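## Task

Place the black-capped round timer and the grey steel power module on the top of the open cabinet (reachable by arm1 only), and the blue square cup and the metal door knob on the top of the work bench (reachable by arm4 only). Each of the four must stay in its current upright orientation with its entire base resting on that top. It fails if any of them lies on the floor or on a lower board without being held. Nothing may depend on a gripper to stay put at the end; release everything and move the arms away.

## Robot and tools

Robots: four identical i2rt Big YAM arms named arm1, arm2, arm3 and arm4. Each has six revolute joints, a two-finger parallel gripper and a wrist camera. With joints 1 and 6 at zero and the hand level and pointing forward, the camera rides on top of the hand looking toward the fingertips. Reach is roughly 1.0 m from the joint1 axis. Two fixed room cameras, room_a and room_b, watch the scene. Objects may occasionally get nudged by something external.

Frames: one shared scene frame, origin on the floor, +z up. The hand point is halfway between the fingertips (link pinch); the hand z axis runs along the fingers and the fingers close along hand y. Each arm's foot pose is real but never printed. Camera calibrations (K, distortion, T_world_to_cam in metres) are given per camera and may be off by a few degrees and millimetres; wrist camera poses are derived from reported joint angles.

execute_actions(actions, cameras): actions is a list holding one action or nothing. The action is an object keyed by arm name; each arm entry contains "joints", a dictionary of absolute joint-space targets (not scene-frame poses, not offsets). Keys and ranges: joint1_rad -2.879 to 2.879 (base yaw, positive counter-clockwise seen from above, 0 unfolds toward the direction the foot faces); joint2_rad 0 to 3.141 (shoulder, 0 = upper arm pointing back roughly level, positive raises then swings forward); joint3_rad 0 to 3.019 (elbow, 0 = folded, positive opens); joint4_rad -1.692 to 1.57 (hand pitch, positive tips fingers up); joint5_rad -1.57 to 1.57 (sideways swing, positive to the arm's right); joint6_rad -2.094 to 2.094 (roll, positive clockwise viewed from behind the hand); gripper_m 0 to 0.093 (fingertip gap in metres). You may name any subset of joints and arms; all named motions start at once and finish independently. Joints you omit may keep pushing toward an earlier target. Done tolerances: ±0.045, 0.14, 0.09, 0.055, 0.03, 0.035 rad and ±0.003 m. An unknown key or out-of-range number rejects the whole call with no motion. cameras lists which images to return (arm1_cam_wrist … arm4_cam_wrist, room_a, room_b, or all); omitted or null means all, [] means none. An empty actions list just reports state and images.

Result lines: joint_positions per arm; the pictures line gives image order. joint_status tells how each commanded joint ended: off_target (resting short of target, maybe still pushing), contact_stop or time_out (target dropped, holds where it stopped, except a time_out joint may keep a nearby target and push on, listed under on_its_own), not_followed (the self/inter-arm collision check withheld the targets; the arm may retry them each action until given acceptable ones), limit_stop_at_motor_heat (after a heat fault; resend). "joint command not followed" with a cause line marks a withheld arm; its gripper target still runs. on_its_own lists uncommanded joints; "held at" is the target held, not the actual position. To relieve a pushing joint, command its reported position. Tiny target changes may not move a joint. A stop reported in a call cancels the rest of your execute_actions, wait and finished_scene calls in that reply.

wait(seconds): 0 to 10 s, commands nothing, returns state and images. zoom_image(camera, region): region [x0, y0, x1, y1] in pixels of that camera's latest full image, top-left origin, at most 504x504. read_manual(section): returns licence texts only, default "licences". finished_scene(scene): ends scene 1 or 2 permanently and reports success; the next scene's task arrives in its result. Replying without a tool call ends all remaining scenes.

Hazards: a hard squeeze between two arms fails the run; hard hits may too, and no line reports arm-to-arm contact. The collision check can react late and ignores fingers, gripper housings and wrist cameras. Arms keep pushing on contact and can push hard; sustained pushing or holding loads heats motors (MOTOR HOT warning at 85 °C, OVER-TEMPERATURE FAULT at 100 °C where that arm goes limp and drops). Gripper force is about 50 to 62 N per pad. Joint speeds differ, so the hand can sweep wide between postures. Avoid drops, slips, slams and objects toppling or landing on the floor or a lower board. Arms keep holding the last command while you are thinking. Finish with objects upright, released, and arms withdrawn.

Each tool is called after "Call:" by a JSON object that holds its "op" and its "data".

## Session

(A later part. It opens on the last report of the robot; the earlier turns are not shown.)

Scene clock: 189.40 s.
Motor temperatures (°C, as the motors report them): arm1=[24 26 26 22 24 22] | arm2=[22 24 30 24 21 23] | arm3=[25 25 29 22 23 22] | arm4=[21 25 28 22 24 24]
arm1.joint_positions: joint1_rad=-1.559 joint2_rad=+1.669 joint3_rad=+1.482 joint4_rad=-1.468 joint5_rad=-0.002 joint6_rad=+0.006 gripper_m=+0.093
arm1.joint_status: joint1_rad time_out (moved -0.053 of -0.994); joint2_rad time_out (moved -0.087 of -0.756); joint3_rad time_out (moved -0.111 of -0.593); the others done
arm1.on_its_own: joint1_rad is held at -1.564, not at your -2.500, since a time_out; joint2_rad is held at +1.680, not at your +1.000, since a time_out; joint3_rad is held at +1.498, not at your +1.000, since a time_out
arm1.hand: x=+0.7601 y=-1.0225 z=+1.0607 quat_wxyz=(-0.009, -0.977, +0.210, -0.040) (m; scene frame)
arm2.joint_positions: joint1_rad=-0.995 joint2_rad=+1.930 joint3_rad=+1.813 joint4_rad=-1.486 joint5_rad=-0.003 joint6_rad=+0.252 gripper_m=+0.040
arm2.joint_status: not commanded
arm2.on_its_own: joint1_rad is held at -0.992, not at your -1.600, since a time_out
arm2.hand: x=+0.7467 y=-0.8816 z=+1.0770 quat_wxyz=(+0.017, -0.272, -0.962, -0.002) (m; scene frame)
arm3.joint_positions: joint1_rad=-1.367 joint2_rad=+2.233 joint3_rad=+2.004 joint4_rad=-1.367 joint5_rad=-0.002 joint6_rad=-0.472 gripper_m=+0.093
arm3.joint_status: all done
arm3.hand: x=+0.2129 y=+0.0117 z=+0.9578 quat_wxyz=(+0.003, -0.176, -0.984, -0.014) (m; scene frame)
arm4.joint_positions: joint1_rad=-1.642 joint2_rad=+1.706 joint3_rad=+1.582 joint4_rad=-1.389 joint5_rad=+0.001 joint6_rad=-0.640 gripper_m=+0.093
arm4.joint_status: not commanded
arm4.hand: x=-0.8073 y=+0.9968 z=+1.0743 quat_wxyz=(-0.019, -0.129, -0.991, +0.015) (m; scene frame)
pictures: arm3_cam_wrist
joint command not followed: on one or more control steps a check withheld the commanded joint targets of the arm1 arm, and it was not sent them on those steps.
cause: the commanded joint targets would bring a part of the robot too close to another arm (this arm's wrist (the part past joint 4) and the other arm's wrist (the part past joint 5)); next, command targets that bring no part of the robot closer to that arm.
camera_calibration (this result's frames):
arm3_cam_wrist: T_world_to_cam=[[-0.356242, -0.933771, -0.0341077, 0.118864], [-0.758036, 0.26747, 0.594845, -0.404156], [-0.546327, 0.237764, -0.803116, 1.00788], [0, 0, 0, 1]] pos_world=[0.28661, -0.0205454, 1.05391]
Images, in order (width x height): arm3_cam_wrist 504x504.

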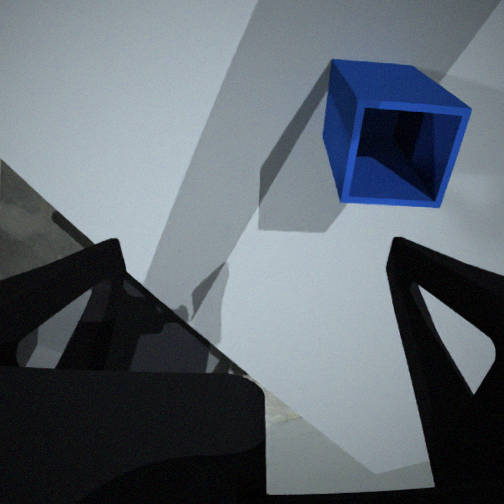

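Call:
{"op": "execute_actions", "data": {"actions": [{"arm1":{"joints":{"joint1_rad":-0.4}},"arm2":{"joints":{"joint1_rad":-0.9}},"arm3":{"joints":{"joint1_rad":-1.44}}}], "cameras": []}}

Call:
{"op": "execute_actions", "data": {"actions": [{"arm2":{"joints":{"joint1_rad":-0.985,"joint2_rad":2.25,"joint3_rad":1.84,"joint4_rad":-1.18}},"arm3":{"joints":{"joint2_rad":2.44,"joint3_rad":2.12,"joint4_rad":-1.25}}}], "cameras": ["arm2_cam_wrist","arm3_cam_wrist","room_b"]}}

Scene clock: 196.27 s.
Motor temperatures (°C, as the motors report them): arm1=[24 26 26 22 24 22] | arm2=[22 24 30 24 21 23] | arm3=[25 25 30 22 23 22] | arm4=[21 25 28 21 24 24]
arm1.joint_positions: joint1_rad=-0.394 joint2_rad=+1.676 joint3_rad=+1.482 joint4_rad=-1.465 joint5_rad=-0.001 joint6_rad=+0.005 gripper_m=+0.093
arm1.joint_status: all done
arm1.on_its_own: joint2_rad is held at +1.680, not at your +1.000, since a time_out; joint3_rad is held at +1.498, not at your +1.000, since a time_out
arm1.hand: x=+0.8456 y=-1.5454 z=+1.0570 quat_wxyz=(+0.017, -0.931, -0.362, -0.040) (m; scene frame)
arm2.joint_positions: joint1_rad=-0.898 joint2_rad=+1.930 joint3_rad=+1.813 joint4_rad=-1.486 joint5_rad=-0.001 joint6_rad=+0.252 gripper_m=+0.040
arm2.joint_status: all done
arm2.hand: x=+0.7609 y=-0.8264 z=+1.0770 quat_wxyz=(+0.017, -0.225, -0.974, +0.000) (m; scene frame)
arm3.joint_positions: joint1_rad=-1.446 joint2_rad=+2.233 joint3_rad=+2.004 joint4_rad=-1.367 joint5_rad=-0.002 joint6_rad=-0.472 gripper_m=+0.093
arm3.joint_status: all done
arm3.hand: x=+0.1722 y=-0.0230 z=+0.9569 quat_wxyz=(+0.003, -0.215, -0.977, -0.014) (m; scene frame)
arm4.joint_positions: joint1_rad=-1.642 joint2_rad=+1.706 joint3_rad=+1.582 joint4_rad=-1.389 joint5_rad=+0.001 joint6_rad=-0.640 gripper_m=+0.093
arm4.joint_status: not commanded
arm4.hand: x=-0.8073 y=+0.9968 z=+1.0743 quat_wxyz=(-0.019, -0.129, -0.991, +0.015) (m; scene frame)
pictures: none
No camera images: the call's "cameras" was empty. Leave "cameras" out to get every camera's image.

Scene clock: 197.83 s.
Motor temperatures (°C, as the motors report them): arm1=[24 26 26 22 24 22] | arm2=[22 24 30 24 21 23] | arm3=[25 25 30 22 23 22] | arm4=[21 25 28 21 24 24]
arm1.joint_positions: joint1_rad=-0.394 joint2_rad=+1.676 joint3_rad=+1.482 joint4_rad=-1.465 joint5_rad=-0.001 joint6_rad=+0.005 gripper_m=+0.093
arm1.joint_status: not commanded
arm1.on_its_own: joint2_rad is held at +1.680, not at your +1.000, since a time_out; joint3_rad is held at +1.498, not at your +1.000, since a time_out
arm1.hand: x=+0.8456 y=-1.5454 z=+1.0570 quat_wxyz=(+0.017, -0.931, -0.362, -0.040) (m; scene frame)
arm2.joint_positions: joint1_rad=-0.987 joint2_rad=+2.261 joint3_rad=+1.813 joint4_rad=-1.196 joint5_rad=-0.001 joint6_rad=+0.252 gripper_m=+0.040
arm2.joint_status: all done
arm2.hand: x=+0.7971 y=-0.8922 z=+0.8746 quat_wxyz=(+0.038, -0.268, -0.963, -0.001) (m; scene frame)
arm3.joint_positions: joint1_rad=-1.446 joint2_rad=+2.463 joint3_rad=+2.090 joint4_rad=-1.263 joint5_rad=-0.002 joint6_rad=-0.472 gripper_m=+0.093
arm3.joint_status: all done
arm3.hand: x=+0.1891 y=-0.0413 z=+0.8327 quat_wxyz=(+0.019, -0.215, -0.976, -0.027) (m; scene frame)
arm4.joint_positions: joint1_rad=-1.642 joint2_rad=+1.706 joint3_rad=+1.582 joint4_rad=-1.389 joint5_rad=+0.001 joint6_rad=-0.640 gripper_m=+0.093
arm4.joint_status: not commanded
arm4.hand: x=-0.8073 y=+0.9968 z=+1.0743 quat_wxyz=(-0.019, -0.129, -0.991, +0.015) (m; scene frame)
pictures: arm2_cam_wrist, arm3_cam_wrist, room_b
camera_calibration (this result's frames):
arm2_cam_wrist: T_world_to_cam=[[-0.524365, -0.851476, 0.0055004, -0.343514], [-0.646943, 0.40259, 0.6476, 0.31129], [-0.553631, 0.33602, -0.76196, 1.52609], [0, 0, 0, 1]] pos_world=[0.866151, -0.930614, 0.963118]
arm3_cam_wrist: T_world_to_cam=[[-0.428957, -0.901777, -0.0528658, 0.0873947], [-0.719319, 0.305593, 0.623854, -0.363589], [-0.546421, 0.305634, -0.779751, 0.890406], [0, 0, 0, 1]] pos_world=[0.262489, -0.0822177, 0.925742]
Images, in order (width x height): arm2_cam_wrist 504x504, arm3_cam_wrist 504x504, room_b 672x504.

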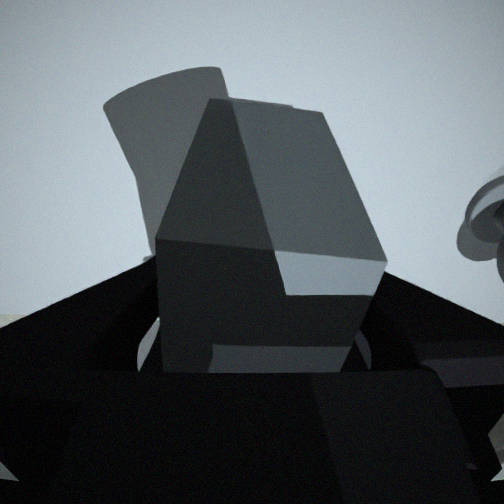

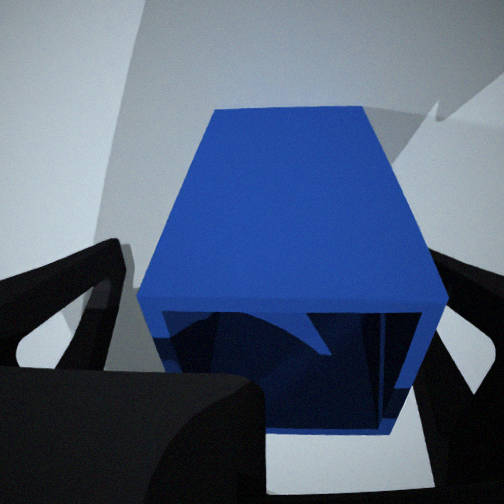

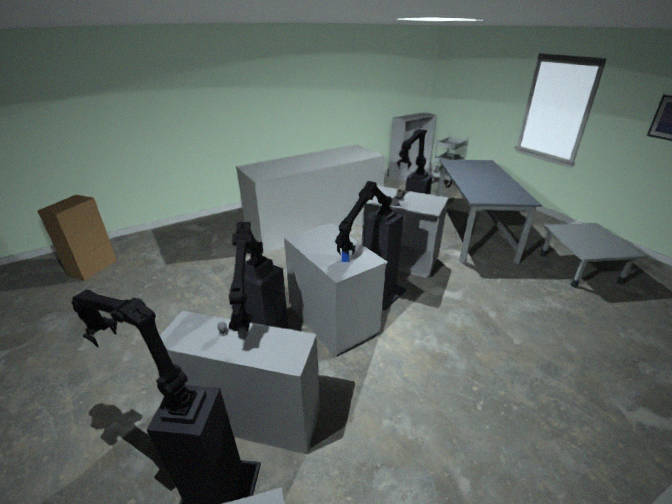

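Call:
{"op": "execute_actions", "data": {"actions": [{"arm2":{"joints":{"joint2_rad":2.37,"joint3_rad":1.92,"joint4_rad":-1.1}},"arm3":{"joints":{"gripper_m":0}}}], "cameras": ["arm2_cam_wrist","room_b"]}}

Scene clock: 200.83 s.
Motor temperatures (°C, as the motors report them): arm1=[24 26 26 22 24 22] | arm2=[22 25 30 24 21 23] | arm3=[25 25 29 22 23 22] | arm4=[21 25 28 21 24 24]
arm1.joint_positions: joint1_rad=-0.394 joint2_rad=+1.676 joint3_rad=+1.482 joint4_rad=-1.465 joint5_rad=-0.001 joint6_rad=+0.005 gripper_m=+0.093
arm1.joint_status: not commanded
arm1.on_its_own: joint2_rad is held at +1.680, not at your +1.000, since a time_out; joint3_rad is held at +1.498, not at your +1.000, since a time_out
arm1.hand: x=+0.8456 y=-1.5454 z=+1.0570 quat_wxyz=(+0.017, -0.931, -0.362, -0.040) (m; scene frame)
arm2.joint_positions: joint1_rad=-0.987 joint2_rad=+2.397 joint3_rad=+1.870 joint4_rad=-1.112 joint5_rad=-0.001 joint6_rad=+0.252 gripper_m=+0.040
arm2.joint_status: all done
arm2.hand: x=+0.8145 y=-0.8974 z=+0.8062 quat_wxyz=(+0.035, -0.268, -0.963, -0.001) (m; scene frame)
arm3.joint_positions: joint1_rad=-1.446 joint2_rad=+2.463 joint3_rad=+2.090 joint4_rad=-1.263 joint5_rad=-0.001 joint6_rad=-0.473 gripper_m=+0.053
arm3.joint_status: gripper_m off_target (ended at +0.053, target +0.000)
arm3.hand: x=+0.1890 y=-0.0414 z=+0.8327 quat_wxyz=(+0.019, -0.214, -0.976, -0.027) (m; scene frame)
arm4.joint_positions: joint1_rad=-1.642 joint2_rad=+1.706 joint3_rad=+1.582 joint4_rad=-1.389 joint5_rad=+0.001 joint6_rad=-0.640 gripper_m=+0.093
arm4.joint_status: not commanded
arm4.hand: x=-0.8073 y=+0.9968 z=+1.0743 quat_wxyz=(-0.019, -0.129, -0.991, +0.015) (m; scene frame)
pictures: arm2_cam_wrist, room_b
camera_calibration (this result's frames):
arm2_cam_wrist: T_world_to_cam=[[-0.524392, -0.851468, 0.00403129, -0.337239], [-0.650479, 0.403655, 0.643381, 0.37623], [-0.549445, 0.334761, -0.765536, 1.48371], [0, 0, 0, 1]] pos_world=[0.8831, -0.935703, 0.89513]
Images, in order (width x height): arm2_cam_wrist 504x504, room_b 672x504.

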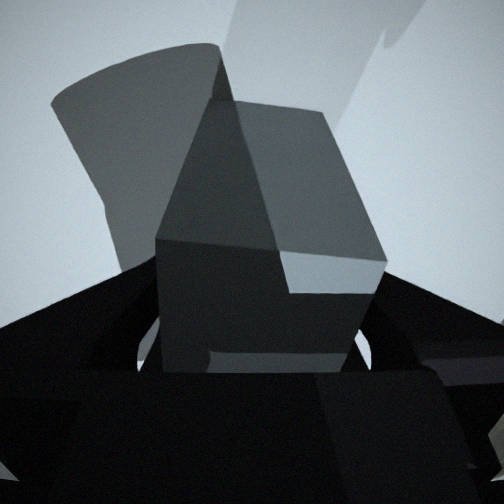

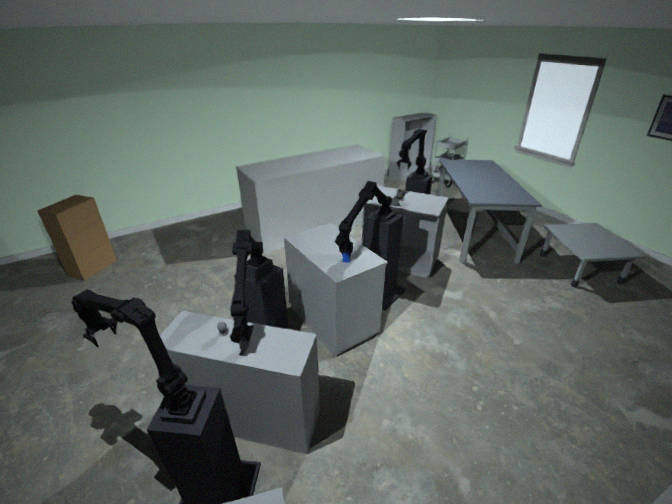

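Call:
{"op": "execute_actions", "data": {"actions": [{"arm2":{"joints":{"gripper_m":0.093}},"arm3":{"joints":{"joint2_rad":1.9,"joint3_rad":1.83,"joint4_rad":-1.5}}}], "cameras": ["arm2_cam_wrist"]}}

Scene clock: 204.17 s.
Motor temperatures (°C, as the motors report them): arm1=[24 26 26 22 24 22] | arm2=[22 25 30 24 21 23] | arm3=[25 26 29 22 23 22] | arm4=[21 25 28 21 24 24]
arm1.joint_positions: joint1_rad=-0.394 joint2_rad=+1.676 joint3_rad=+1.482 joint4_rad=-1.465 joint5_rad=-0.001 joint6_rad=+0.005 gripper_m=+0.093
arm1.joint_status: not commanded
arm1.on_its_own: joint2_rad is held at +1.680, not at your +1.000, since a time_out; joint3_rad is held at +1.498, not at your +1.000, since a time_out
arm1.hand: x=+0.8456 y=-1.5454 z=+1.0570 quat_wxyz=(+0.017, -0.931, -0.362, -0.040) (m; scene frame)
arm2.joint_positions: joint1_rad=-0.987 joint2_rad=+2.390 joint3_rad=+1.870 joint4_rad=-1.112 joint5_rad=-0.001 joint6_rad=+0.252 gripper_m=+0.093
arm2.joint_status: all done
arm2.hand: x=+0.8160 y=-0.8979 z=+0.8106 quat_wxyz=(+0.031, -0.268, -0.963, -0.001) (m; scene frame)
arm3.joint_positions: joint1_rad=-1.446 joint2_rad=+1.901 joint3_rad=+1.831 joint4_rad=-1.489 joint5_rad=-0.001 joint6_rad=-0.473 gripper_m=+0.053
arm3.joint_status: all done
arm3.hand: x=+0.1200 y=+0.0396 z=+1.0959 quat_wxyz=(-0.011, -0.215, -0.977, -0.002) (m; scene frame)
arm4.joint_positions: joint1_rad=-1.642 joint2_rad=+1.706 joint3_rad=+1.582 joint4_rad=-1.389 joint5_rad=+0.001 joint6_rad=-0.640 gripper_m=+0.093
arm4.joint_status: not commanded
arm4.hand: x=-0.8073 y=+0.9968 z=+1.0743 quat_wxyz=(-0.019, -0.129, -0.991, +0.015) (m; scene frame)
pictures: arm2_cam_wrist
camera_calibration (this result's frames):
arm2_cam_wrist: T_world_to_cam=[[-0.524413, -0.851461, 0.00226819, -0.335401], [-0.654692, 0.404924, 0.63829, 0.383278], [-0.544397, 0.333243, -0.769793, 1.48601], [0, 0, 0, 1]] pos_world=[0.884021, -0.935981, 0.900038]
Images, in order (width x height): arm2_cam_wrist 504x504.

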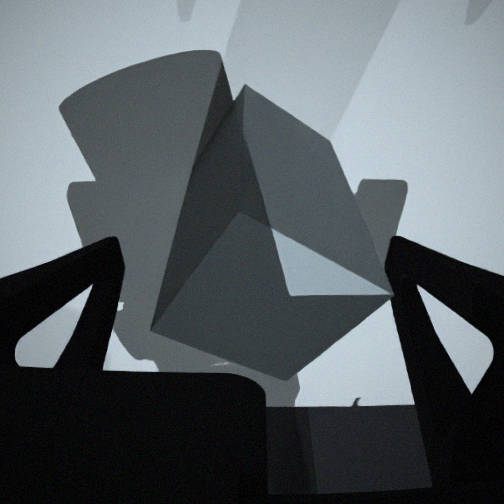

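Call:
{"op": "execute_actions", "data": {"actions": [{"arm2":{"joints":{"joint2_rad":2.05,"joint3_rad":1.8,"joint4_rad":-1.38}},"arm3":{"joints":{"joint1_rad":1.69}},"arm4":{"joints":{"joint1_rad":0.3}}}], "cameras": []}}

Call:
{"op": "execute_actions", "data": {"actions": [{"arm2":{"joints":{"joint1_rad":-1.25,"joint2_rad":2.06,"joint3_rad":1.6,"joint4_rad":-1.13,"joint6_rad":0}},"arm3":{"joints":{"joint2_rad":2.25,"joint3_rad":2.04,"joint4_rad":-1.38}}}], "cameras": ["arm2_cam_wrist","arm3_cam_wrist","room_a"]}}

Scene clock: 212.40 s.
Motor temperatures (°C, as the motors report them): arm1=[24 26 26 22 24 22] | arm2=[22 25 30 24 21 23] | arm3=[25 25 28 22 23 22] | arm4=[21 25 28 21 24 24]
arm1.joint_positions: joint1_rad=-0.394 joint2_rad=+1.676 joint3_rad=+1.482 joint4_rad=-1.465 joint5_rad=-0.001 joint6_rad=+0.005 gripper_m=+0.093
arm1.joint_status: not commanded
arm1.on_its_own: joint2_rad is held at +1.680, not at your +1.000, since a time_out; joint3_rad is held at +1.498, not at your +1.000, since a time_out
arm1.hand: x=+0.8456 y=-1.5454 z=+1.0570 quat_wxyz=(+0.017, -0.931, -0.362, -0.040) (m; scene frame)
arm2.joint_positions: joint1_rad=-0.987 joint2_rad=+2.054 joint3_rad=+1.797 joint4_rad=-1.364 joint5_rad=-0.001 joint6_rad=+0.252 gripper_m=+0.093
arm2.joint_status: all done
arm2.hand: x=+0.7720 y=-0.8847 z=+0.9981 quat_wxyz=(+0.025, -0.269, -0.963, -0.001) (m; scene frame)
arm3.joint_positions: joint1_rad=+1.696 joint2_rad=+1.908 joint3_rad=+1.831 joint4_rad=-1.489 joint5_rad=-0.001 joint6_rad=-0.474 gripper_m=+0.053
arm3.joint_status: all done
arm3.hand: x=-0.6120 y=+0.9730 z=+1.0899 quat_wxyz=(-0.007, +0.977, -0.214, +0.004) (m; scene frame)
arm4.joint_positions: joint1_rad=+0.305 joint2_rad=+1.706 joint3_rad=+1.582 joint4_rad=-1.389 joint5_rad=-0.001 joint6_rad=-0.640 gripper_m=+0.093
arm4.joint_status: all done
arm4.hand: x=-0.8722 y=+1.8765 z=+1.0847 quat_wxyz=(-0.032, +0.747, -0.664, -0.011) (m; scene frame)
pictures: none
No camera images: the call's "cameras" was empty. Leave "cameras" out to get every camera's image.

Scene clock: 214.00 s.
Motor temperatures (°C, as the motors report them): arm1=[24 26 26 22 24 22] | arm2=[22 25 30 24 21 23] | arm3=[25 25 28 22 23 22] | arm4=[21 25 28 21 24 24]
arm1.joint_positions: joint1_rad=-0.394 joint2_rad=+1.676 joint3_rad=+1.482 joint4_rad=-1.465 joint5_rad=-0.001 joint6_rad=+0.005 gripper_m=+0.093
arm1.joint_status: not commanded
arm1.on_its_own: joint2_rad is held at +1.680, not at your +1.000, since a time_out; joint3_rad is held at +1.498, not at your +1.000, since a time_out
arm1.hand: x=+0.8456 y=-1.5454 z=+1.0570 quat_wxyz=(+0.017, -0.931, -0.362, -0.040) (m; scene frame)
arm2.joint_positions: joint1_rad=-1.245 joint2_rad=+2.067 joint3_rad=+1.606 joint4_rad=-1.148 joint5_rad=+0.001 joint6_rad=+0.008 gripper_m=+0.093
arm2.joint_status: all done
arm2.hand: x=+0.6896 y=-1.0180 z=+0.9219 quat_wxyz=(+0.019, -0.275, -0.961, -0.005) (m; scene frame)
arm3.joint_positions: joint1_rad=+1.696 joint2_rad=+2.278 joint3_rad=+1.997 joint4_rad=-1.387 joint5_rad=-0.001 joint6_rad=-0.474 gripper_m=+0.053
arm3.joint_status: all done
arm3.hand: x=-0.6525 y=+1.0290 z=+0.9235 quat_wxyz=(+0.026, +0.976, -0.214, +0.043) (m; scene frame)
arm4.joint_positions: joint1_rad=+0.305 joint2_rad=+1.706 joint3_rad=+1.582 joint4_rad=-1.389 joint5_rad=-0.001 joint6_rad=-0.640 gripper_m=+0.093
arm4.joint_status: not commanded
arm4.hand: x=-0.8722 y=+1.8765 z=+1.0847 quat_wxyz=(-0.032, +0.747, -0.664, -0.011) (m; scene frame)
pictures: arm2_cam_wrist, arm3_cam_wrist, room_a
camera_calibration (this result's frames):
arm2_cam_wrist: T_world_to_cam=[[-0.536117, -0.844073, -0.0109447, -0.476468], [-0.664828, 0.414209, 0.621638, 0.309937], [-0.520175, 0.340547, -0.783228, 1.54612], [0, 0, 0, 1]] pos_world=[0.754866, -1.05708, 1.01308]
arm3_cam_wrist: T_world_to_cam=[[0.429182, 0.902375, -0.0390115, -0.613057], [0.689437, -0.299391, 0.659577, 0.15607], [0.583506, -0.309975, -0.750624, 1.51799], [0, 0, 0, 1]] pos_world=[-0.730245, 1.07047, 1.01259]
Images, in order (width x height): arm2_cam_wrist 504x504, arm3_cam_wrist 504x504, room_a 672x504.

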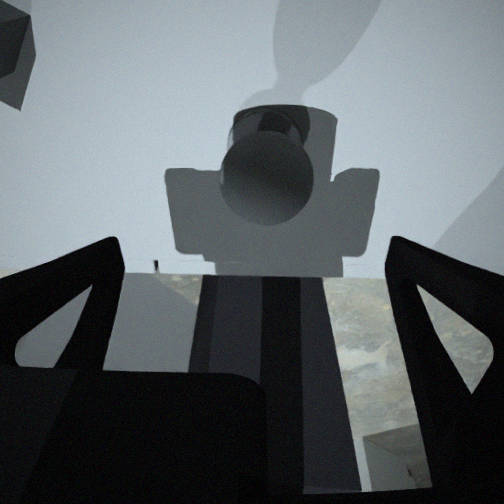

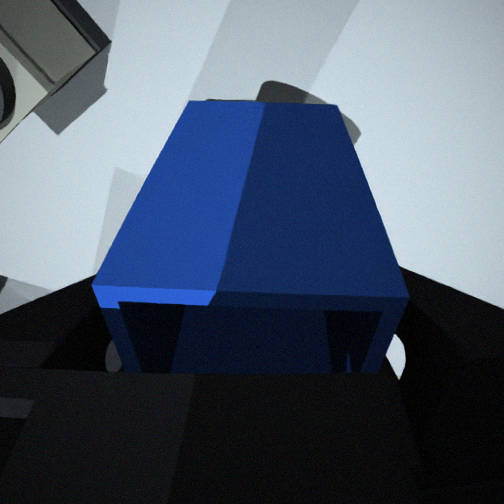

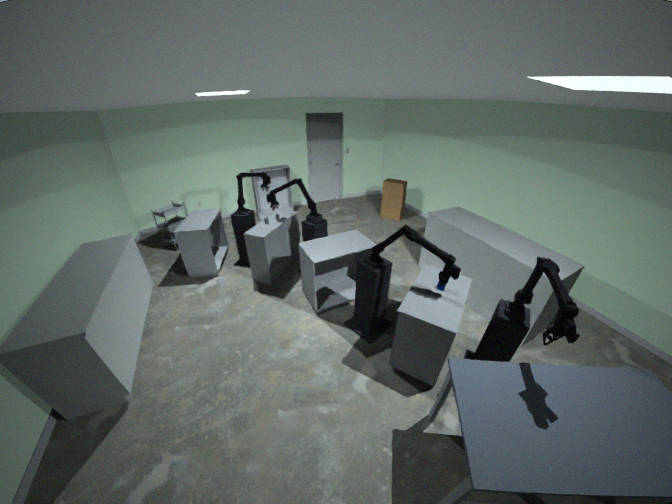

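Call:
{"op": "execute_actions", "data": {"actions": [{"arm2":{"joints":{"joint2_rad":2.11,"joint3_rad":1.46,"joint4_rad":-0.92}},"arm3":{"joints":{"joint2_rad":2.39,"joint4_rad":-1.18}}}], "cameras": ["arm2_cam_wrist","arm3_cam_wrist"]}}

Scene clock: 219.23 s.
Motor temperatures (°C, as the motors report them): arm1=[24 26 27 22 24 22] | arm2=[22 25 30 24 21 23] | arm3=[25 26 29 22 23 22] | arm4=[21 25 28 21 24 24]
arm1.joint_positions: joint1_rad=-0.394 joint2_rad=+1.676 joint3_rad=+1.482 joint4_rad=-1.465 joint5_rad=-0.001 joint6_rad=+0.005 gripper_m=+0.093
arm1.joint_status: not commanded
arm1.on_its_own: joint2_rad is held at +1.680, not at your +1.000, since a time_out; joint3_rad is held at +1.498, not at your +1.000, since a time_out
arm1.hand: x=+0.8456 y=-1.5454 z=+1.0570 quat_wxyz=(+0.017, -0.931, -0.362, -0.040) (m; scene frame)
arm2.joint_positions: joint1_rad=-1.245 joint2_rad=+2.121 joint3_rad=+1.462 joint4_rad=-0.938 joint5_rad=+0.001 joint6_rad=+0.008 gripper_m=+0.093
arm2.joint_status: all done
arm2.hand: x=+0.6713 y=-1.0068 z=+0.8446 quat_wxyz=(+0.013, -0.275, -0.961, -0.003) (m; scene frame)
arm3.joint_positions: joint1_rad=+1.696 joint2_rad=+2.410 joint3_rad=+2.001 joint4_rad=-1.193 joint5_rad=-0.001 joint6_rad=-0.474 gripper_m=+0.053
arm3.joint_status: all done
arm3.hand: x=-0.6691 y=+1.0526 z=+0.8348 quat_wxyz=(+0.005, +0.977, -0.214, +0.018) (m; scene frame)
arm4.joint_positions: joint1_rad=+0.305 joint2_rad=+1.706 joint3_rad=+1.582 joint4_rad=-1.389 joint5_rad=-0.001 joint6_rad=-0.640 gripper_m=+0.093
arm4.joint_status: not commanded
arm4.hand: x=-0.8722 y=+1.8765 z=+1.0847 quat_wxyz=(-0.032, +0.747, -0.664, -0.011) (m; scene frame)
pictures: arm2_cam_wrist, arm3_cam_wrist
camera_calibration (this result's frames):
arm2_cam_wrist: T_world_to_cam=[[-0.536004, -0.844142, -0.011138, -0.477663], [-0.671052, 0.418018, 0.612332, 0.357085], [-0.51224, 0.335687, -0.790522, 1.46811], [0, 0, 0, 1]] pos_world=[0.735616, -1.04531, 0.936598]
arm3_cam_wrist: T_world_to_cam=[[0.427233, 0.904087, -0.00992729, -0.658005], [0.715461, -0.331343, 0.615083, 0.321293], [0.552799, -0.269886, -0.7884, 1.43723], [0, 0, 0, 1]] pos_world=[-0.743251, 1.08924, 0.928957]
Images, in order (width x height): arm2_cam_wrist 504x504, arm3_cam_wrist 504x504.

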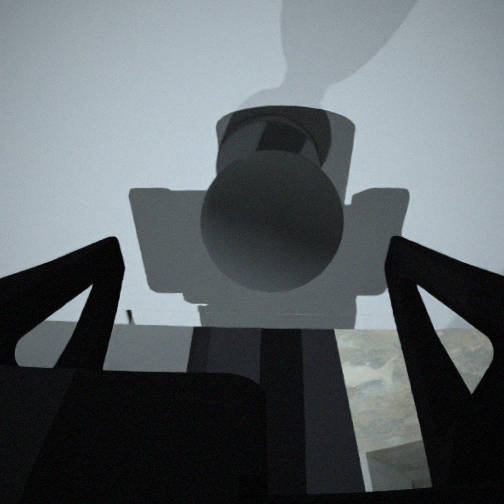

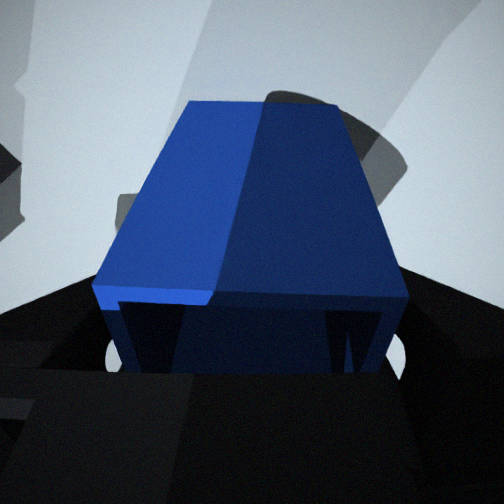

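Call:
{"op": "execute_actions", "data": {"actions": [{"arm2":{"joints":{"joint2_rad":2.18,"joint4_rad":-0.86}},"arm3":{"joints":{"gripper_m":0.093}}}], "cameras": ["arm2_cam_wrist","arm3_cam_wrist"]}}

Scene clock: 221.80 s.
Motor temperatures (°C, as the motors report them): arm1=[24 26 27 22 24 22] | arm2=[22 25 30 24 21 23] | arm3=[25 26 29 22 23 22] | arm4=[21 25 28 21 24 24]
arm1.joint_positions: joint1_rad=-0.394 joint2_rad=+1.676 joint3_rad=+1.482 joint4_rad=-1.465 joint5_rad=-0.001 joint6_rad=+0.005 gripper_m=+0.093
arm1.joint_status: not commanded
arm1.on_its_own: joint2_rad is held at +1.680, not at your +1.000, since a time_out; joint3_rad is held at +1.498, not at your +1.000, since a time_out
arm1.hand: x=+0.8456 y=-1.5454 z=+1.0570 quat_wxyz=(+0.017, -0.931, -0.362, -0.040) (m; scene frame)
arm2.joint_positions: joint1_rad=-1.245 joint2_rad=+2.181 joint3_rad=+1.462 joint4_rad=-0.877 joint5_rad=+0.001 joint6_rad=+0.008 gripper_m=+0.093
arm2.joint_status: all done
arm2.hand: x=+0.6732 y=-1.0080 z=+0.8106 quat_wxyz=(+0.013, -0.275, -0.961, -0.003) (m; scene frame)
arm3.joint_positions: joint1_rad=+1.696 joint2_rad=+2.410 joint3_rad=+2.001 joint4_rad=-1.193 joint5_rad=-0.001 joint6_rad=-0.474 gripper_m=+0.093
arm3.joint_status: all done
arm3.hand: x=-0.6691 y=+1.0526 z=+0.8348 quat_wxyz=(+0.005, +0.977, -0.214, +0.018) (m; scene frame)
arm4.joint_positions: joint1_rad=+0.305 joint2_rad=+1.706 joint3_rad=+1.582 joint4_rad=-1.389 joint5_rad=-0.001 joint6_rad=-0.640 gripper_m=+0.093
arm4.joint_status: not commanded
arm4.hand: x=-0.8722 y=+1.8765 z=+1.0847 quat_wxyz=(-0.032, +0.747, -0.664, -0.011) (m; scene frame)
pictures: arm2_cam_wrist, arm3_cam_wrist
camera_calibration (this result's frames):
arm2_cam_wrist: T_world_to_cam=[[-0.536004, -0.844142, -0.011138, -0.478012], [-0.671052, 0.418018, 0.612332, 0.379569], [-0.51224, 0.335687, -0.790522, 1.44263], [0, 0, 0, 1]] pos_world=[0.737465, -1.04645, 0.902682]
arm3_cam_wrist: T_world_to_cam=[[0.427233, 0.904087, -0.00992729, -0.658005], [0.715461, -0.331343, 0.615083, 0.321293], [0.552799, -0.269886, -0.7884, 1.43723], [0, 0, 0, 1]] pos_world=[-0.743251, 1.08924, 0.928957]
Images, in order (width x height): arm2_cam_wrist 504x504, arm3_cam_wrist 504x504.

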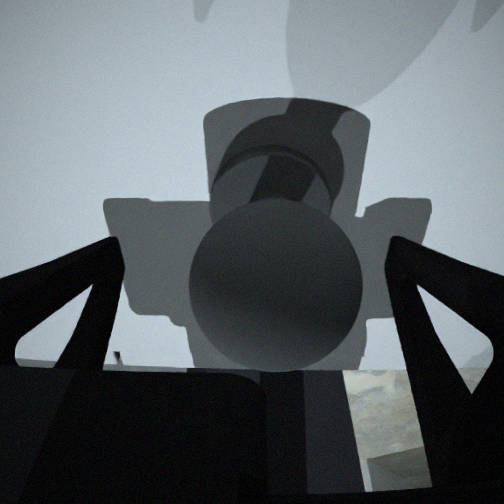

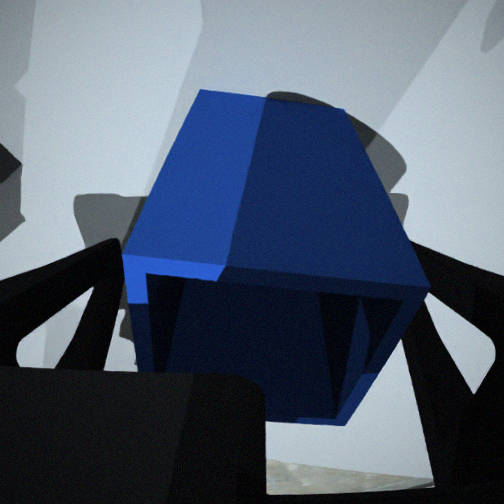

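Call:
{"op": "execute_actions", "data": {"actions": [{"arm2":{"joints":{"gripper_m":0}},"arm3":{"joints":{"joint2_rad":2.15,"joint3_rad":1.95,"joint4_rad":-1.4}}}], "cameras": []}}

Call:
{"op": "execute_actions", "data": {"actions": [{"arm2":{"joints":{"joint2_rad":1.9,"joint3_rad":1.83,"joint4_rad":-1.5}},"arm3":{"joints":{"joint1_rad":1.91,"joint2_rad":2.2,"joint3_rad":1.98,"joint4_rad":-1.36,"joint6_rad":0}}}], "cameras": ["arm3_cam_wrist"]}}

Call:
{"op": "execute_actions", "data": {"actions": [{"arm2":{"joints":{"joint1_rad":1.0}}}], "cameras": []}}

Scene clock: 226.23 s.
Motor temperatures (°C, as the motors report them): arm1=[24 26 27 22 24 22] | arm2=[22 25 29 24 21 23] | arm3=[25 26 29 22 23 22] | arm4=[21 25 28 21 24 24]
arm1.joint_positions: joint1_rad=-0.394 joint2_rad=+1.676 joint3_rad=+1.482 joint4_rad=-1.465 joint5_rad=-0.001 joint6_rad=+0.005 gripper_m=+0.093
arm1.joint_status: not commanded
arm1.on_its_own: joint2_rad is held at +1.680, not at your +1.000, since a time_out; joint3_rad is held at +1.498, not at your +1.000, since a time_out
arm1.hand: x=+0.8456 y=-1.5454 z=+1.0570 quat_wxyz=(+0.017, -0.931, -0.362, -0.040) (m; scene frame)
arm2.joint_positions: joint1_rad=-1.245 joint2_rad=+2.181 joint3_rad=+1.462 joint4_rad=-0.877 joint5_rad=+0.001 joint6_rad=+0.007 gripper_m=+0.054
arm2.joint_status: gripper_m off_target (ended at +0.054, target +0.000)
arm2.hand: x=+0.6733 y=-1.0082 z=+0.8106 quat_wxyz=(+0.013, -0.275, -0.961, -0.003) (m; scene frame)
arm3.joint_positions: joint1_rad=+1.696 joint2_rad=+2.140 joint3_rad=+1.944 joint4_rad=-1.387 joint5_rad=-0.001 joint6_rad=-0.474 gripper_m=+0.093
arm3.joint_status: all done
arm3.hand: x=-0.6486 y=+1.0223 z=+0.9928 quat_wxyz=(-0.002, +0.977, -0.214, +0.010) (m; scene frame)
arm4.joint_positions: joint1_rad=+0.305 joint2_rad=+1.706 joint3_rad=+1.582 joint4_rad=-1.389 joint5_rad=-0.001 joint6_rad=-0.640 gripper_m=+0.093
arm4.joint_status: not commanded
arm4.hand: x=-0.8722 y=+1.8765 z=+1.0847 quat_wxyz=(-0.032, +0.747, -0.664, -0.011) (m; scene frame)
pictures: none
No camera images: the call's "cameras" was empty. Leave "cameras" out to get every camera's image.

Scene clock: 227.87 s.
Motor temperatures (°C, as the motors report them): arm1=[24 26 27 22 24 22] | arm2=[22 25 30 24 21 23] | arm3=[25 26 29 22 23 22] | arm4=[21 25 28 21 24 24]
arm1.joint_positions: joint1_rad=-0.394 joint2_rad=+1.676 joint3_rad=+1.482 joint4_rad=-1.465 joint5_rad=-0.001 joint6_rad=+0.005 gripper_m=+0.093
arm1.joint_status: not commanded
arm1.on_its_own: joint2_rad is held at +1.680, not at your +1.000, since a time_out; joint3_rad is held at +1.498, not at your +1.000, since a time_out
arm1.hand: x=+0.8456 y=-1.5454 z=+1.0570 quat_wxyz=(+0.017, -0.931, -0.362, -0.040) (m; scene frame)
arm2.joint_positions: joint1_rad=-1.245 joint2_rad=+1.925 joint3_rad=+1.816 joint4_rad=-1.484 joint5_rad=+0.001 joint6_rad=+0.007 gripper_m=+0.054
arm2.joint_status: all done
arm2.hand: x=+0.6870 y=-1.0165 z=+1.0811 quat_wxyz=(+0.011, -0.275, -0.961, -0.003) (m; scene frame)
arm3.joint_positions: joint1_rad=+1.902 joint2_rad=+2.199 joint3_rad=+1.944 joint4_rad=-1.372 joint5_rad=-0.001 joint6_rad=-0.008 gripper_m=+0.093
arm3.joint_status: all done
arm3.hand: x=-0.7451 y=+0.9292 z=+0.9528 quat_wxyz=(+0.004, +0.940, -0.338, +0.031) (m; scene frame)
arm4.joint_positions: joint1_rad=+0.305 joint2_rad=+1.706 joint3_rad=+1.582 joint4_rad=-1.389 joint5_rad=-0.001 joint6_rad=-0.640 gripper_m=+0.093
arm4.joint_status: not commanded
arm4.hand: x=-0.8722 y=+1.8765 z=+1.0847 quat_wxyz=(-0.032, +0.747, -0.664, -0.011) (m; scene frame)
pictures: arm3_cam_wrist
camera_calibration (this result's frames):
arm3_cam_wrist: T_world_to_cam=[[0.644788, 0.764334, 0.00648591, -0.236591], [0.588267, -0.501642, 0.634269, 0.307352], [0.488047, -0.405154, -0.773085, 1.60184], [0, 0, 0, 1]] pos_world=[-0.810029, 0.984008, 1.04495]
Images, in order (width x height): arm3_cam_wrist 504x504.

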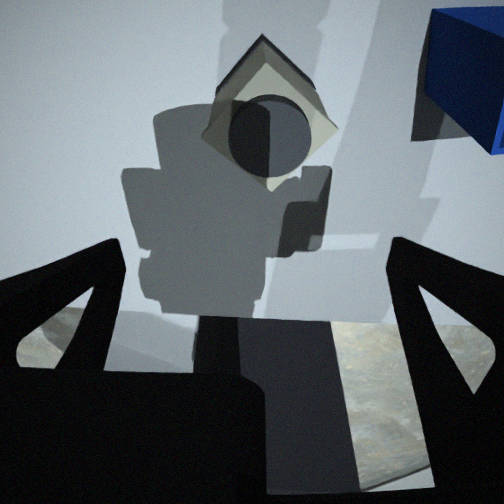

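Scene clock: 230.30 s.
Motor temperatures (°C, as the motors report them): arm1=[24 26 27 22 24 22] | arm2=[22 25 30 24 21 23] | arm3=[25 26 29 22 23 22] | arm4=[21 25 29 21 24 24]
arm1.joint_positions: joint1_rad=-0.394 joint2_rad=+1.676 joint3_rad=+1.482 joint4_rad=-1.465 joint5_rad=-0.001 joint6_rad=+0.005 gripper_m=+0.093
arm1.joint_status: not commanded
arm1.on_its_own: joint2_rad is held at +1.680, not at your +1.000, since a time_out; joint3_rad is held at +1.498, not at your +1.000, since a time_out
arm1.hand: x=+0.8456 y=-1.5454 z=+1.0570 quat_wxyz=(+0.017, -0.931, -0.362, -0.040) (m; scene frame)
arm2.joint_positions: joint1_rad=+1.000 joint2_rad=+1.925 joint3_rad=+1.816 joint4_rad=-1.484 joint5_rad=-0.002 joint6_rad=+0.006 gripper_m=+0.054
arm2.joint_status: all done
arm2.hand: x=+0.1100 y=-0.1204 z=+1.0823 quat_wxyz=(+0.008, +0.748, -0.664, +0.007) (m; scene frame)
arm3.joint_positions: joint1_rad=+1.902 joint2_rad=+2.199 joint3_rad=+1.944 joint4_rad=-1.372 joint5_rad=-0.001 joint6_rad=-0.008 gripper_m=+0.093
arm3.joint_status: not commanded
arm3.hand: x=-0.7451 y=+0.9292 z=+0.9528 quat_wxyz=(+0.004, +0.940, -0.338, +0.031) (m; scene frame)
arm4.joint_positions: joint1_rad=+0.305 joint2_rad=+1.706 joint3_rad=+1.582 joint4_rad=-1.389 joint5_rad=-0.001 joint6_rad=-0.640 gripper_m=+0.093
arm4.joint_status: not commanded
arm4.hand: x=-0.8722 y=+1.8765 z=+1.0847 quat_wxyz=(-0.032, +0.747, -0.664, -0.011) (m; scene frame)
pictures: none
No camera images: the call's "cameras" was empty. Leave "cameras" out to get every camera's image.

Call:
{"op": "execute_actions", "data": {"actions": [{"arm2":{"joints":{"joint2_rad":2.36,"joint3_rad":1.87,"joint4_rad":-1.08}},"arm3":{"joints":{"joint1_rad":1.895,"joint2_rad":2.39,"joint3_rad":2.02,"joint4_rad":-1.16,"joint6_rad":0.78}}}], "cameras": ["arm3_cam_wrist"]}}

Scene clock: 235.70 s.
Motor temperatures (°C, as the motors report them): arm1=[24 26 27 22 24 22] | arm2=[22 25 30 24 21 23] | arm3=[25 26 29 22 23 22] | arm4=[21 25 29 21 24 24]
arm1.joint_positions: joint1_rad=-0.394 joint2_rad=+1.676 joint3_rad=+1.482 joint4_rad=-1.465 joint5_rad=-0.001 joint6_rad=+0.005 gripper_m=+0.093
arm1.joint_status: not commanded
arm1.on_its_own: joint2_rad is held at +1.680, not at your +1.000, since a time_out; joint3_rad is held at +1.498, not at your +1.000, since a time_out
arm1.hand: x=+0.8456 y=-1.5454 z=+1.0570 quat_wxyz=(+0.017, -0.931, -0.362, -0.040) (m; scene frame)
arm2.joint_positions: joint1_rad=+1.000 joint2_rad=+2.376 joint3_rad=+1.842 joint4_rad=-1.099 joint5_rad=-0.002 joint6_rad=+0.006 gripper_m=+0.049
arm2.joint_status: all done
arm2.on_its_own: gripper_m moved -0.005 toward your old target +0.000
arm2.hand: x=+0.1017 y=-0.0565 z=+0.8118 quat_wxyz=(+0.021, +0.747, -0.664, +0.022) (m; scene frame)
arm3.joint_positions: joint1_rad=+1.902 joint2_rad=+2.413 joint3_rad=+1.990 joint4_rad=-1.174 joint5_rad=-0.001 joint6_rad=+0.770 gripper_m=+0.093
arm3.joint_status: all done
arm3.hand: x=-0.7712 y=+0.9538 z=+0.8269 quat_wxyz=(-0.008, +0.742, -0.670, +0.015) (m; scene frame)
arm4.joint_positions: joint1_rad=+0.305 joint2_rad=+1.706 joint3_rad=+1.582 joint4_rad=-1.389 joint5_rad=-0.001 joint6_rad=-0.640 gripper_m=+0.093
arm4.joint_status: not commanded
arm4.hand: x=-0.8722 y=+1.8765 z=+1.0847 quat_wxyz=(-0.032, +0.747, -0.664, -0.011) (m; scene frame)
pictures: arm3_cam_wrist
camera_calibration (this result's frames):
arm3_cam_wrist: T_world_to_cam=[[0.995537, 0.0913048, 0.0238466, 0.660412], [0.0592694, -0.801613, 0.594898, 0.325625], [0.0734328, -0.59083, -0.803447, 1.40967], [0, 0, 0, 1]] pos_world=[-0.780281, 1.0336, 0.923136]
Images, in order (width x height): arm3_cam_wrist 504x504.

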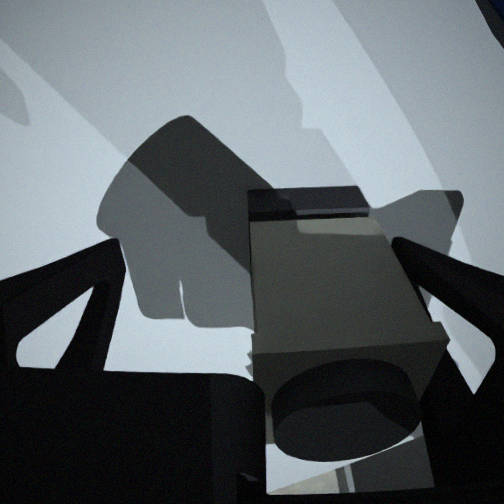

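Call:
{"op": "execute_actions", "data": {"actions": [{"arm2":{"joints":{"gripper_m":0.093,"joint2_rad":2.35}},"arm3":{"joints":{"gripper_m":0}}}], "cameras": ["arm2_cam_wrist","arm3_cam_wrist"]}}

Call:
{"op": "execute_actions", "data": {"actions": [{"arm2":{"joints":{"joint2_rad":1.9,"joint3_rad":1.83,"joint4_rad":-1.5}},"arm3":{"joints":{"joint2_rad":1.9,"joint3_rad":1.83,"joint4_rad":-1.5}}}], "cameras": []}}

Call:
{"op": "execute_actions", "data": {"actions": [{"arm2":{"joints":{"joint1_rad":0.0,"joint2_rad":1.2,"joint3_rad":1.2}},"arm4":{"joints":{"joint1_rad":-1.38,"joint2_rad":2.06,"joint3_rad":1.6,"joint4_rad":-1.13,"joint6_rad":0}},"arm3":{"joints":{"joint1_rad":0.3}}}], "cameras": ["arm4_cam_wrist","room_b"]}}

Scene clock: 240.83 s.
Motor temperatures (°C, as the motors report them): arm1=[24 26 27 22 24 22] | arm2=[22 25 30 24 21 23] | arm3=[25 26 29 22 23 22] | arm4=[21 25 29 21 24 24]
arm1.joint_positions: joint1_rad=-0.394 joint2_rad=+1.676 joint3_rad=+1.482 joint4_rad=-1.465 joint5_rad=-0.001 joint6_rad=+0.005 gripper_m=+0.093
arm1.joint_status: not commanded
arm1.on_its_own: joint2_rad is held at +1.680, not at your +1.000, since a time_out; joint3_rad is held at +1.498, not at your +1.000, since a time_out
arm1.hand: x=+0.8456 y=-1.5454 z=+1.0570 quat_wxyz=(+0.017, -0.931, -0.362, -0.040) (m; scene frame)
arm2.joint_positions: joint1_rad=+1.000 joint2_rad=+2.370 joint3_rad=+1.842 joint4_rad=-1.098 joint5_rad=-0.002 joint6_rad=+0.006 gripper_m=+0.093
arm2.joint_status: all done
arm2.hand: x=+0.1015 y=-0.0551 z=+0.8154 quat_wxyz=(+0.019, +0.747, -0.664, +0.019) (m; scene frame)
arm3.joint_positions: joint1_rad=+1.902 joint2_rad=+2.413 joint3_rad=+1.990 joint4_rad=-1.172 joint5_rad=-0.002 joint6_rad=+0.773 gripper_m=+0.044
arm3.joint_status: gripper_m off_target (ended at +0.044, target +0.000)
arm3.hand: x=-0.7715 y=+0.9542 z=+0.8269 quat_wxyz=(-0.007, +0.741, -0.671, +0.014) (m; scene frame)
arm4.joint_positions: joint1_rad=+0.305 joint2_rad=+1.706 joint3_rad=+1.582 joint4_rad=-1.389 joint5_rad=-0.001 joint6_rad=-0.640 gripper_m=+0.093
arm4.joint_status: not commanded
arm4.hand: x=-0.8722 y=+1.8765 z=+1.0847 quat_wxyz=(-0.032, +0.747, -0.664, -0.011) (m; scene frame)
pictures: arm2_cam_wrist, arm3_cam_wrist
camera_calibration (this result's frames):
arm2_cam_wrist: T_world_to_cam=[[0.993892, 0.109255, -0.0155362, -0.0791801], [0.0943254, -0.767995, 0.633472, -0.565517], [0.0572785, -0.631069, -0.773609, 0.70884], [0, 0, 0, 1]] pos_world=[0.0914378, 0.0216636, 0.905374]
arm3_cam_wrist: T_world_to_cam=[[0.995821, 0.0886378, 0.0219848, 0.664951], [0.0582853, -0.802199, 0.594205, 0.326345], [0.0703052, -0.590441, -0.804013, 1.40761], [0, 0, 0, 1]] pos_world=[-0.780155, 1.03396, 0.923199]
Images, in order (width x height): arm2_cam_wrist 504x504, arm3_cam_wrist 504x504.

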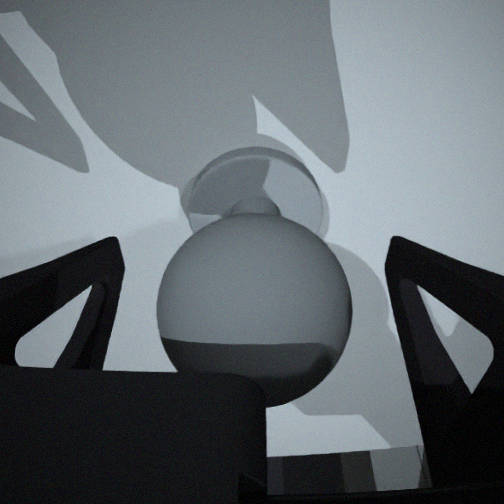

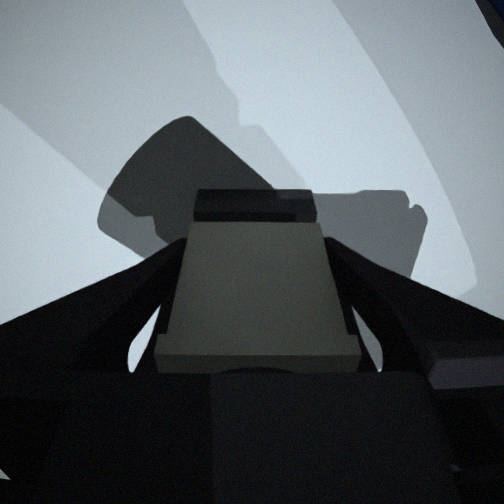

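Scene clock: 242.50 s.
Motor temperatures (°C, as the motors report them): arm1=[24 26 27 22 24 22] | arm2=[22 25 30 24 21 23] | arm3=[25 26 29 22 23 22] | arm4=[21 25 29 21 24 24]
arm1.joint_positions: joint1_rad=-0.394 joint2_rad=+1.676 joint3_rad=+1.482 joint4_rad=-1.465 joint5_rad=-0.001 joint6_rad=+0.005 gripper_m=+0.093
arm1.joint_status: not commanded
arm1.on_its_own: joint2_rad is held at +1.680, not at your +1.000, since a time_out; joint3_rad is held at +1.498, not at your +1.000, since a time_out
arm1.hand: x=+0.8456 y=-1.5454 z=+1.0570 quat_wxyz=(+0.017, -0.931, -0.362, -0.040) (m; scene frame)
arm2.joint_positions: joint1_rad=+1.000 joint2_rad=+1.913 joint3_rad=+1.824 joint4_rad=-1.484 joint5_rad=-0.002 joint6_rad=+0.006 gripper_m=+0.093
arm2.joint_status: all done
arm2.hand: x=+0.1098 y=-0.1189 z=+1.0921 quat_wxyz=(+0.002, +0.748, -0.664, -0.001) (m; scene frame)
arm3.joint_positions: joint1_rad=+1.902 joint2_rad=+1.908 joint3_rad=+1.819 joint4_rad=-1.489 joint5_rad=-0.002 joint6_rad=+0.773 gripper_m=+0.044
arm3.joint_status: all done
arm3.hand: x=-0.6968 y=+0.8861 z=+1.0837 quat_wxyz=(-0.007, +0.741, -0.671, +0.006) (m; scene frame)
arm4.joint_positions: joint1_rad=+0.305 joint2_rad=+1.706 joint3_rad=+1.582 joint4_rad=-1.389 joint5_rad=-0.001 joint6_rad=-0.640 gripper_m=+0.093
arm4.joint_status: not commanded
arm4.hand: x=-0.8722 y=+1.8765 z=+1.0847 quat_wxyz=(-0.032, +0.747, -0.664, -0.011) (m; scene frame)
pictures: none
No camera images: the call's "cameras" was empty. Leave "cameras" out to get every camera's image.

Scene clock: 244.50 s.
Motor temperatures (°C, as the motors report them): arm1=[24 26 27 22 24 22] | arm2=[22 25 30 24 21 23] | arm3=[25 26 29 22 23 22] | arm4=[21 25 29 21 24 24]
arm1.joint_positions: joint1_rad=-0.394 joint2_rad=+1.676 joint3_rad=+1.482 joint4_rad=-1.465 joint5_rad=-0.001 joint6_rad=+0.005 gripper_m=+0.093
arm1.joint_status: not commanded
arm1.on_its_own: joint2_rad is held at +1.680, not at your +1.000, since a time_out; joint3_rad is held at +1.498, not at your +1.000, since a time_out
arm1.hand: x=+0.8456 y=-1.5454 z=+1.0570 quat_wxyz=(+0.017, -0.931, -0.362, -0.040) (m; scene frame)
arm2.joint_positions: joint1_rad=-0.002 joint2_rad=+1.193 joint3_rad=+1.211 joint4_rad=-1.488 joint5_rad=+0.002 joint6_rad=+0.006 gripper_m=+0.093
arm2.joint_status: all done
arm2.hand: x=+0.4545 y=-0.4828 z=+1.1766 quat_wxyz=(-0.047, +0.337, -0.940, -0.017) (m; scene frame)
arm3.joint_positions: joint1_rad=+0.293 joint2_rad=+1.909 joint3_rad=+1.819 joint4_rad=-1.489 joint5_rad=+0.003 joint6_rad=+0.773 gripper_m=+0.044
arm3.joint_status: all done
arm3.hand: x=+0.1516 y=+0.9424 z=+1.0951 quat_wxyz=(-0.005, +0.030, -1.000, +0.000) (m; scene frame)
arm4.joint_positions: joint1_rad=-1.384 joint2_rad=+2.070 joint3_rad=+1.582 joint4_rad=-1.130 joint5_rad=+0.001 joint6_rad=-0.012 gripper_m=+0.093
arm4.joint_status: all done
arm4.hand: x=-0.6679 y=+1.0642 z=+0.8769 quat_wxyz=(+0.025, -0.309, -0.951, -0.012) (m; scene frame)
pictures: arm4_cam_wrist, room_b
camera_calibration (this result's frames):
arm4_cam_wrist: T_world_to_cam=[[-0.579024, -0.815302, -0.00375323, 0.481899], [-0.637883, 0.450146, 0.624879, -1.44706], [-0.507776, 0.364215, -0.780712, 0.0791943], [0, 0, 0, 1]] pos_world=[-0.603811, 1.01544, 0.967874]
Images, in order (width x height): arm4_cam_wrist 504x504, room_b 672x504.

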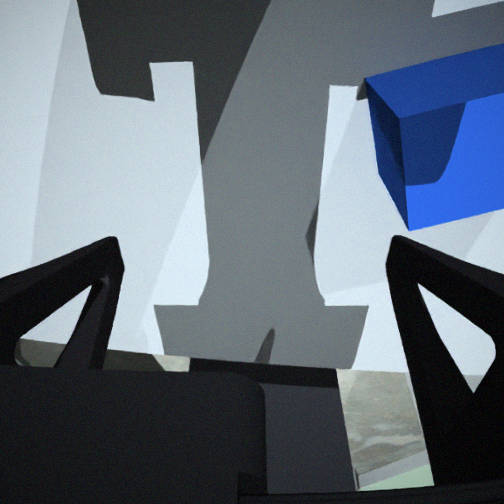

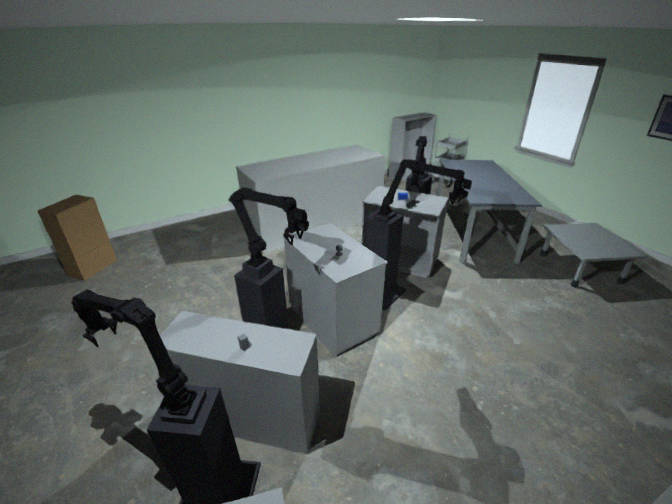

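Call:
{"op": "execute_actions", "data": {"actions": [{"arm4":{"joints":{"joint2_rad":1.98,"joint4_rad":-1.2}},"arm3":{"joints":{"joint1_rad":-1.58}}}], "cameras": []}}

Call:
{"op": "execute_actions", "data": {"actions": [{"arm4":{"joints":{"joint1_rad":-1.57}},"arm3":{"joints":{"joint2_rad":2.2,"joint3_rad":1.83,"joint4_rad":-1.2,"joint6_rad":0.4}}}], "cameras": ["arm4_cam_wrist","arm3_cam_wrist"]}}

Scene clock: 257.43 s.
Motor temperatures (°C, as the motors report them): arm1=[24 26 27 22 24 22] | arm2=[22 24 30 24 21 23] | arm3=[25 26 28 22 23 22] | arm4=[21 25 28 21 24 24]
arm1.joint_positions: joint1_rad=-0.394 joint2_rad=+1.676 joint3_rad=+1.482 joint4_rad=-1.465 joint5_rad=-0.001 joint6_rad=+0.005 gripper_m=+0.093
arm1.joint_status: not commanded
arm1.on_its_own: joint2_rad is held at +1.680, not at your +1.000, since a time_out; joint3_rad is held at +1.498, not at your +1.000, since a time_out
arm1.hand: x=+0.8456 y=-1.5454 z=+1.0570 quat_wxyz=(+0.017, -0.931, -0.362, -0.040) (m; scene frame)
arm2.joint_positions: joint1_rad=-0.002 joint2_rad=+1.193 joint3_rad=+1.211 joint4_rad=-1.488 joint5_rad=+0.002 joint6_rad=+0.006 gripper_m=+0.093
arm2.joint_status: not commanded
arm2.hand: x=+0.4545 y=-0.4828 z=+1.1766 quat_wxyz=(-0.047, +0.337, -0.940, -0.017) (m; scene frame)
arm3.joint_positions: joint1_rad=-1.585 joint2_rad=+1.910 joint3_rad=+1.819 joint4_rad=-1.489 joint5_rad=+0.002 joint6_rad=+0.773 gripper_m=+0.044
arm3.joint_status: all done
arm3.hand: x=+0.0499 y=-0.0041 z=+1.0852 quat_wxyz=(+0.004, -0.789, -0.615, -0.008) (m; scene frame)
arm4.joint_positions: joint1_rad=-1.384 joint2_rad=+1.972 joint3_rad=+1.582 joint4_rad=-1.188 joint5_rad=+0.001 joint6_rad=-0.012 gripper_m=+0.093
arm4.joint_status: all done
arm4.hand: x=-0.6718 y=+1.0665 z=+0.9325 quat_wxyz=(+0.006, -0.310, -0.951, -0.006) (m; scene frame)
pictures: none
No camera images: the call's "cameras" was empty. Leave "cameras" out to get every camera's image.

Scene clock: 258.83 s.
Motor temperatures (°C, as the motors report them): arm1=[24 26 27 22 24 22] | arm2=[22 24 30 24 21 23] | arm3=[25 26 28 22 23 22] | arm4=[21 25 28 21 24 24]
arm1.joint_positions: joint1_rad=-0.394 joint2_rad=+1.676 joint3_rad=+1.482 joint4_rad=-1.465 joint5_rad=-0.001 joint6_rad=+0.005 gripper_m=+0.093
arm1.joint_status: not commanded
arm1.on_its_own: joint2_rad is held at +1.680, not at your +1.000, since a time_out; joint3_rad is held at +1.498, not at your +1.000, since a time_out
arm1.hand: x=+0.8456 y=-1.5454 z=+1.0570 quat_wxyz=(+0.017, -0.931, -0.362, -0.040) (m; scene frame)
arm2.joint_positions: joint1_rad=-0.002 joint2_rad=+1.193 joint3_rad=+1.211 joint4_rad=-1.488 joint5_rad=+0.002 joint6_rad=+0.006 gripper_m=+0.093
arm2.joint_status: not commanded
arm2.hand: x=+0.4545 y=-0.4828 z=+1.1766 quat_wxyz=(-0.047, +0.337, -0.940, -0.017) (m; scene frame)
arm3.joint_positions: joint1_rad=-1.585 joint2_rad=+2.214 joint3_rad=+1.819 joint4_rad=-1.216 joint5_rad=-0.002 joint6_rad=+0.409 gripper_m=+0.044
arm3.joint_status: all done
arm3.hand: x=+0.0811 y=-0.0506 z=+0.9009 quat_wxyz=(+0.017, -0.664, -0.747, -0.015) (m; scene frame)
arm4.joint_positions: joint1_rad=-1.581 joint2_rad=+1.972 joint3_rad=+1.582 joint4_rad=-1.188 joint5_rad=+0.002 joint6_rad=-0.011 gripper_m=+0.093
arm4.joint_status: all done
arm4.hand: x=-0.7491 y=+0.9820 z=+0.9316 quat_wxyz=(+0.007, -0.402, -0.916, -0.006) (m; scene frame)
pictures: arm3_cam_wrist, arm4_cam_wrist
camera_calibration (this result's frames):
arm3_cam_wrist: T_world_to_cam=[[-0.994257, -0.106705, -0.00822801, 0.082101], [-0.0886922, 0.778509, 0.621336, -0.505903], [-0.0598938, 0.618497, -0.783501, 0.867103], [0, 0, 0, 1]] pos_world=[0.0886939, -0.13369, 0.994388]
arm4_cam_wrist: T_world_to_cam=[[-0.727953, -0.685627, -0.000727676, 0.126355], [-0.551207, 0.584602, 0.595325, -1.53565], [-0.407745, 0.433769, -0.803485, 0.138402], [0, 0, 0, 1]] pos_world=[-0.698048, 0.924343, 1.02551]
Images, in order (width x height): arm3_cam_wrist 504x504, arm4_cam_wrist 504x504.

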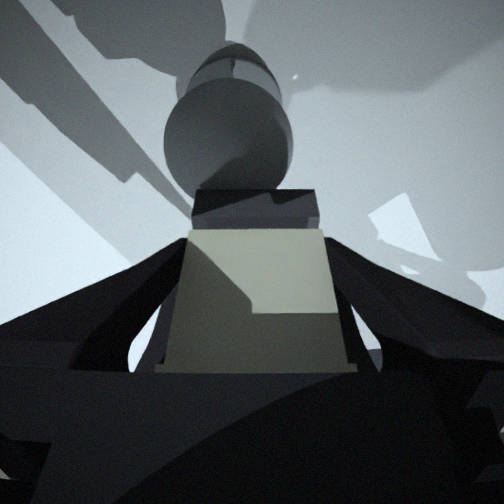

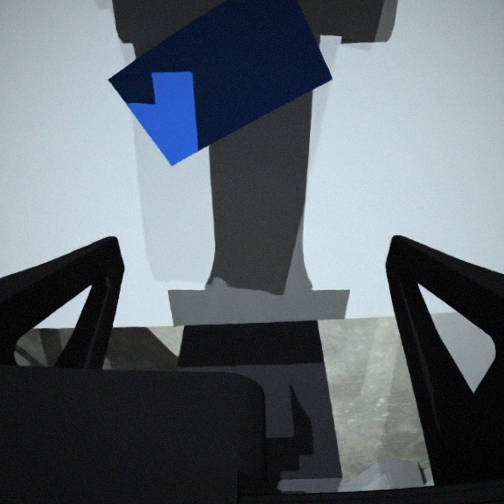

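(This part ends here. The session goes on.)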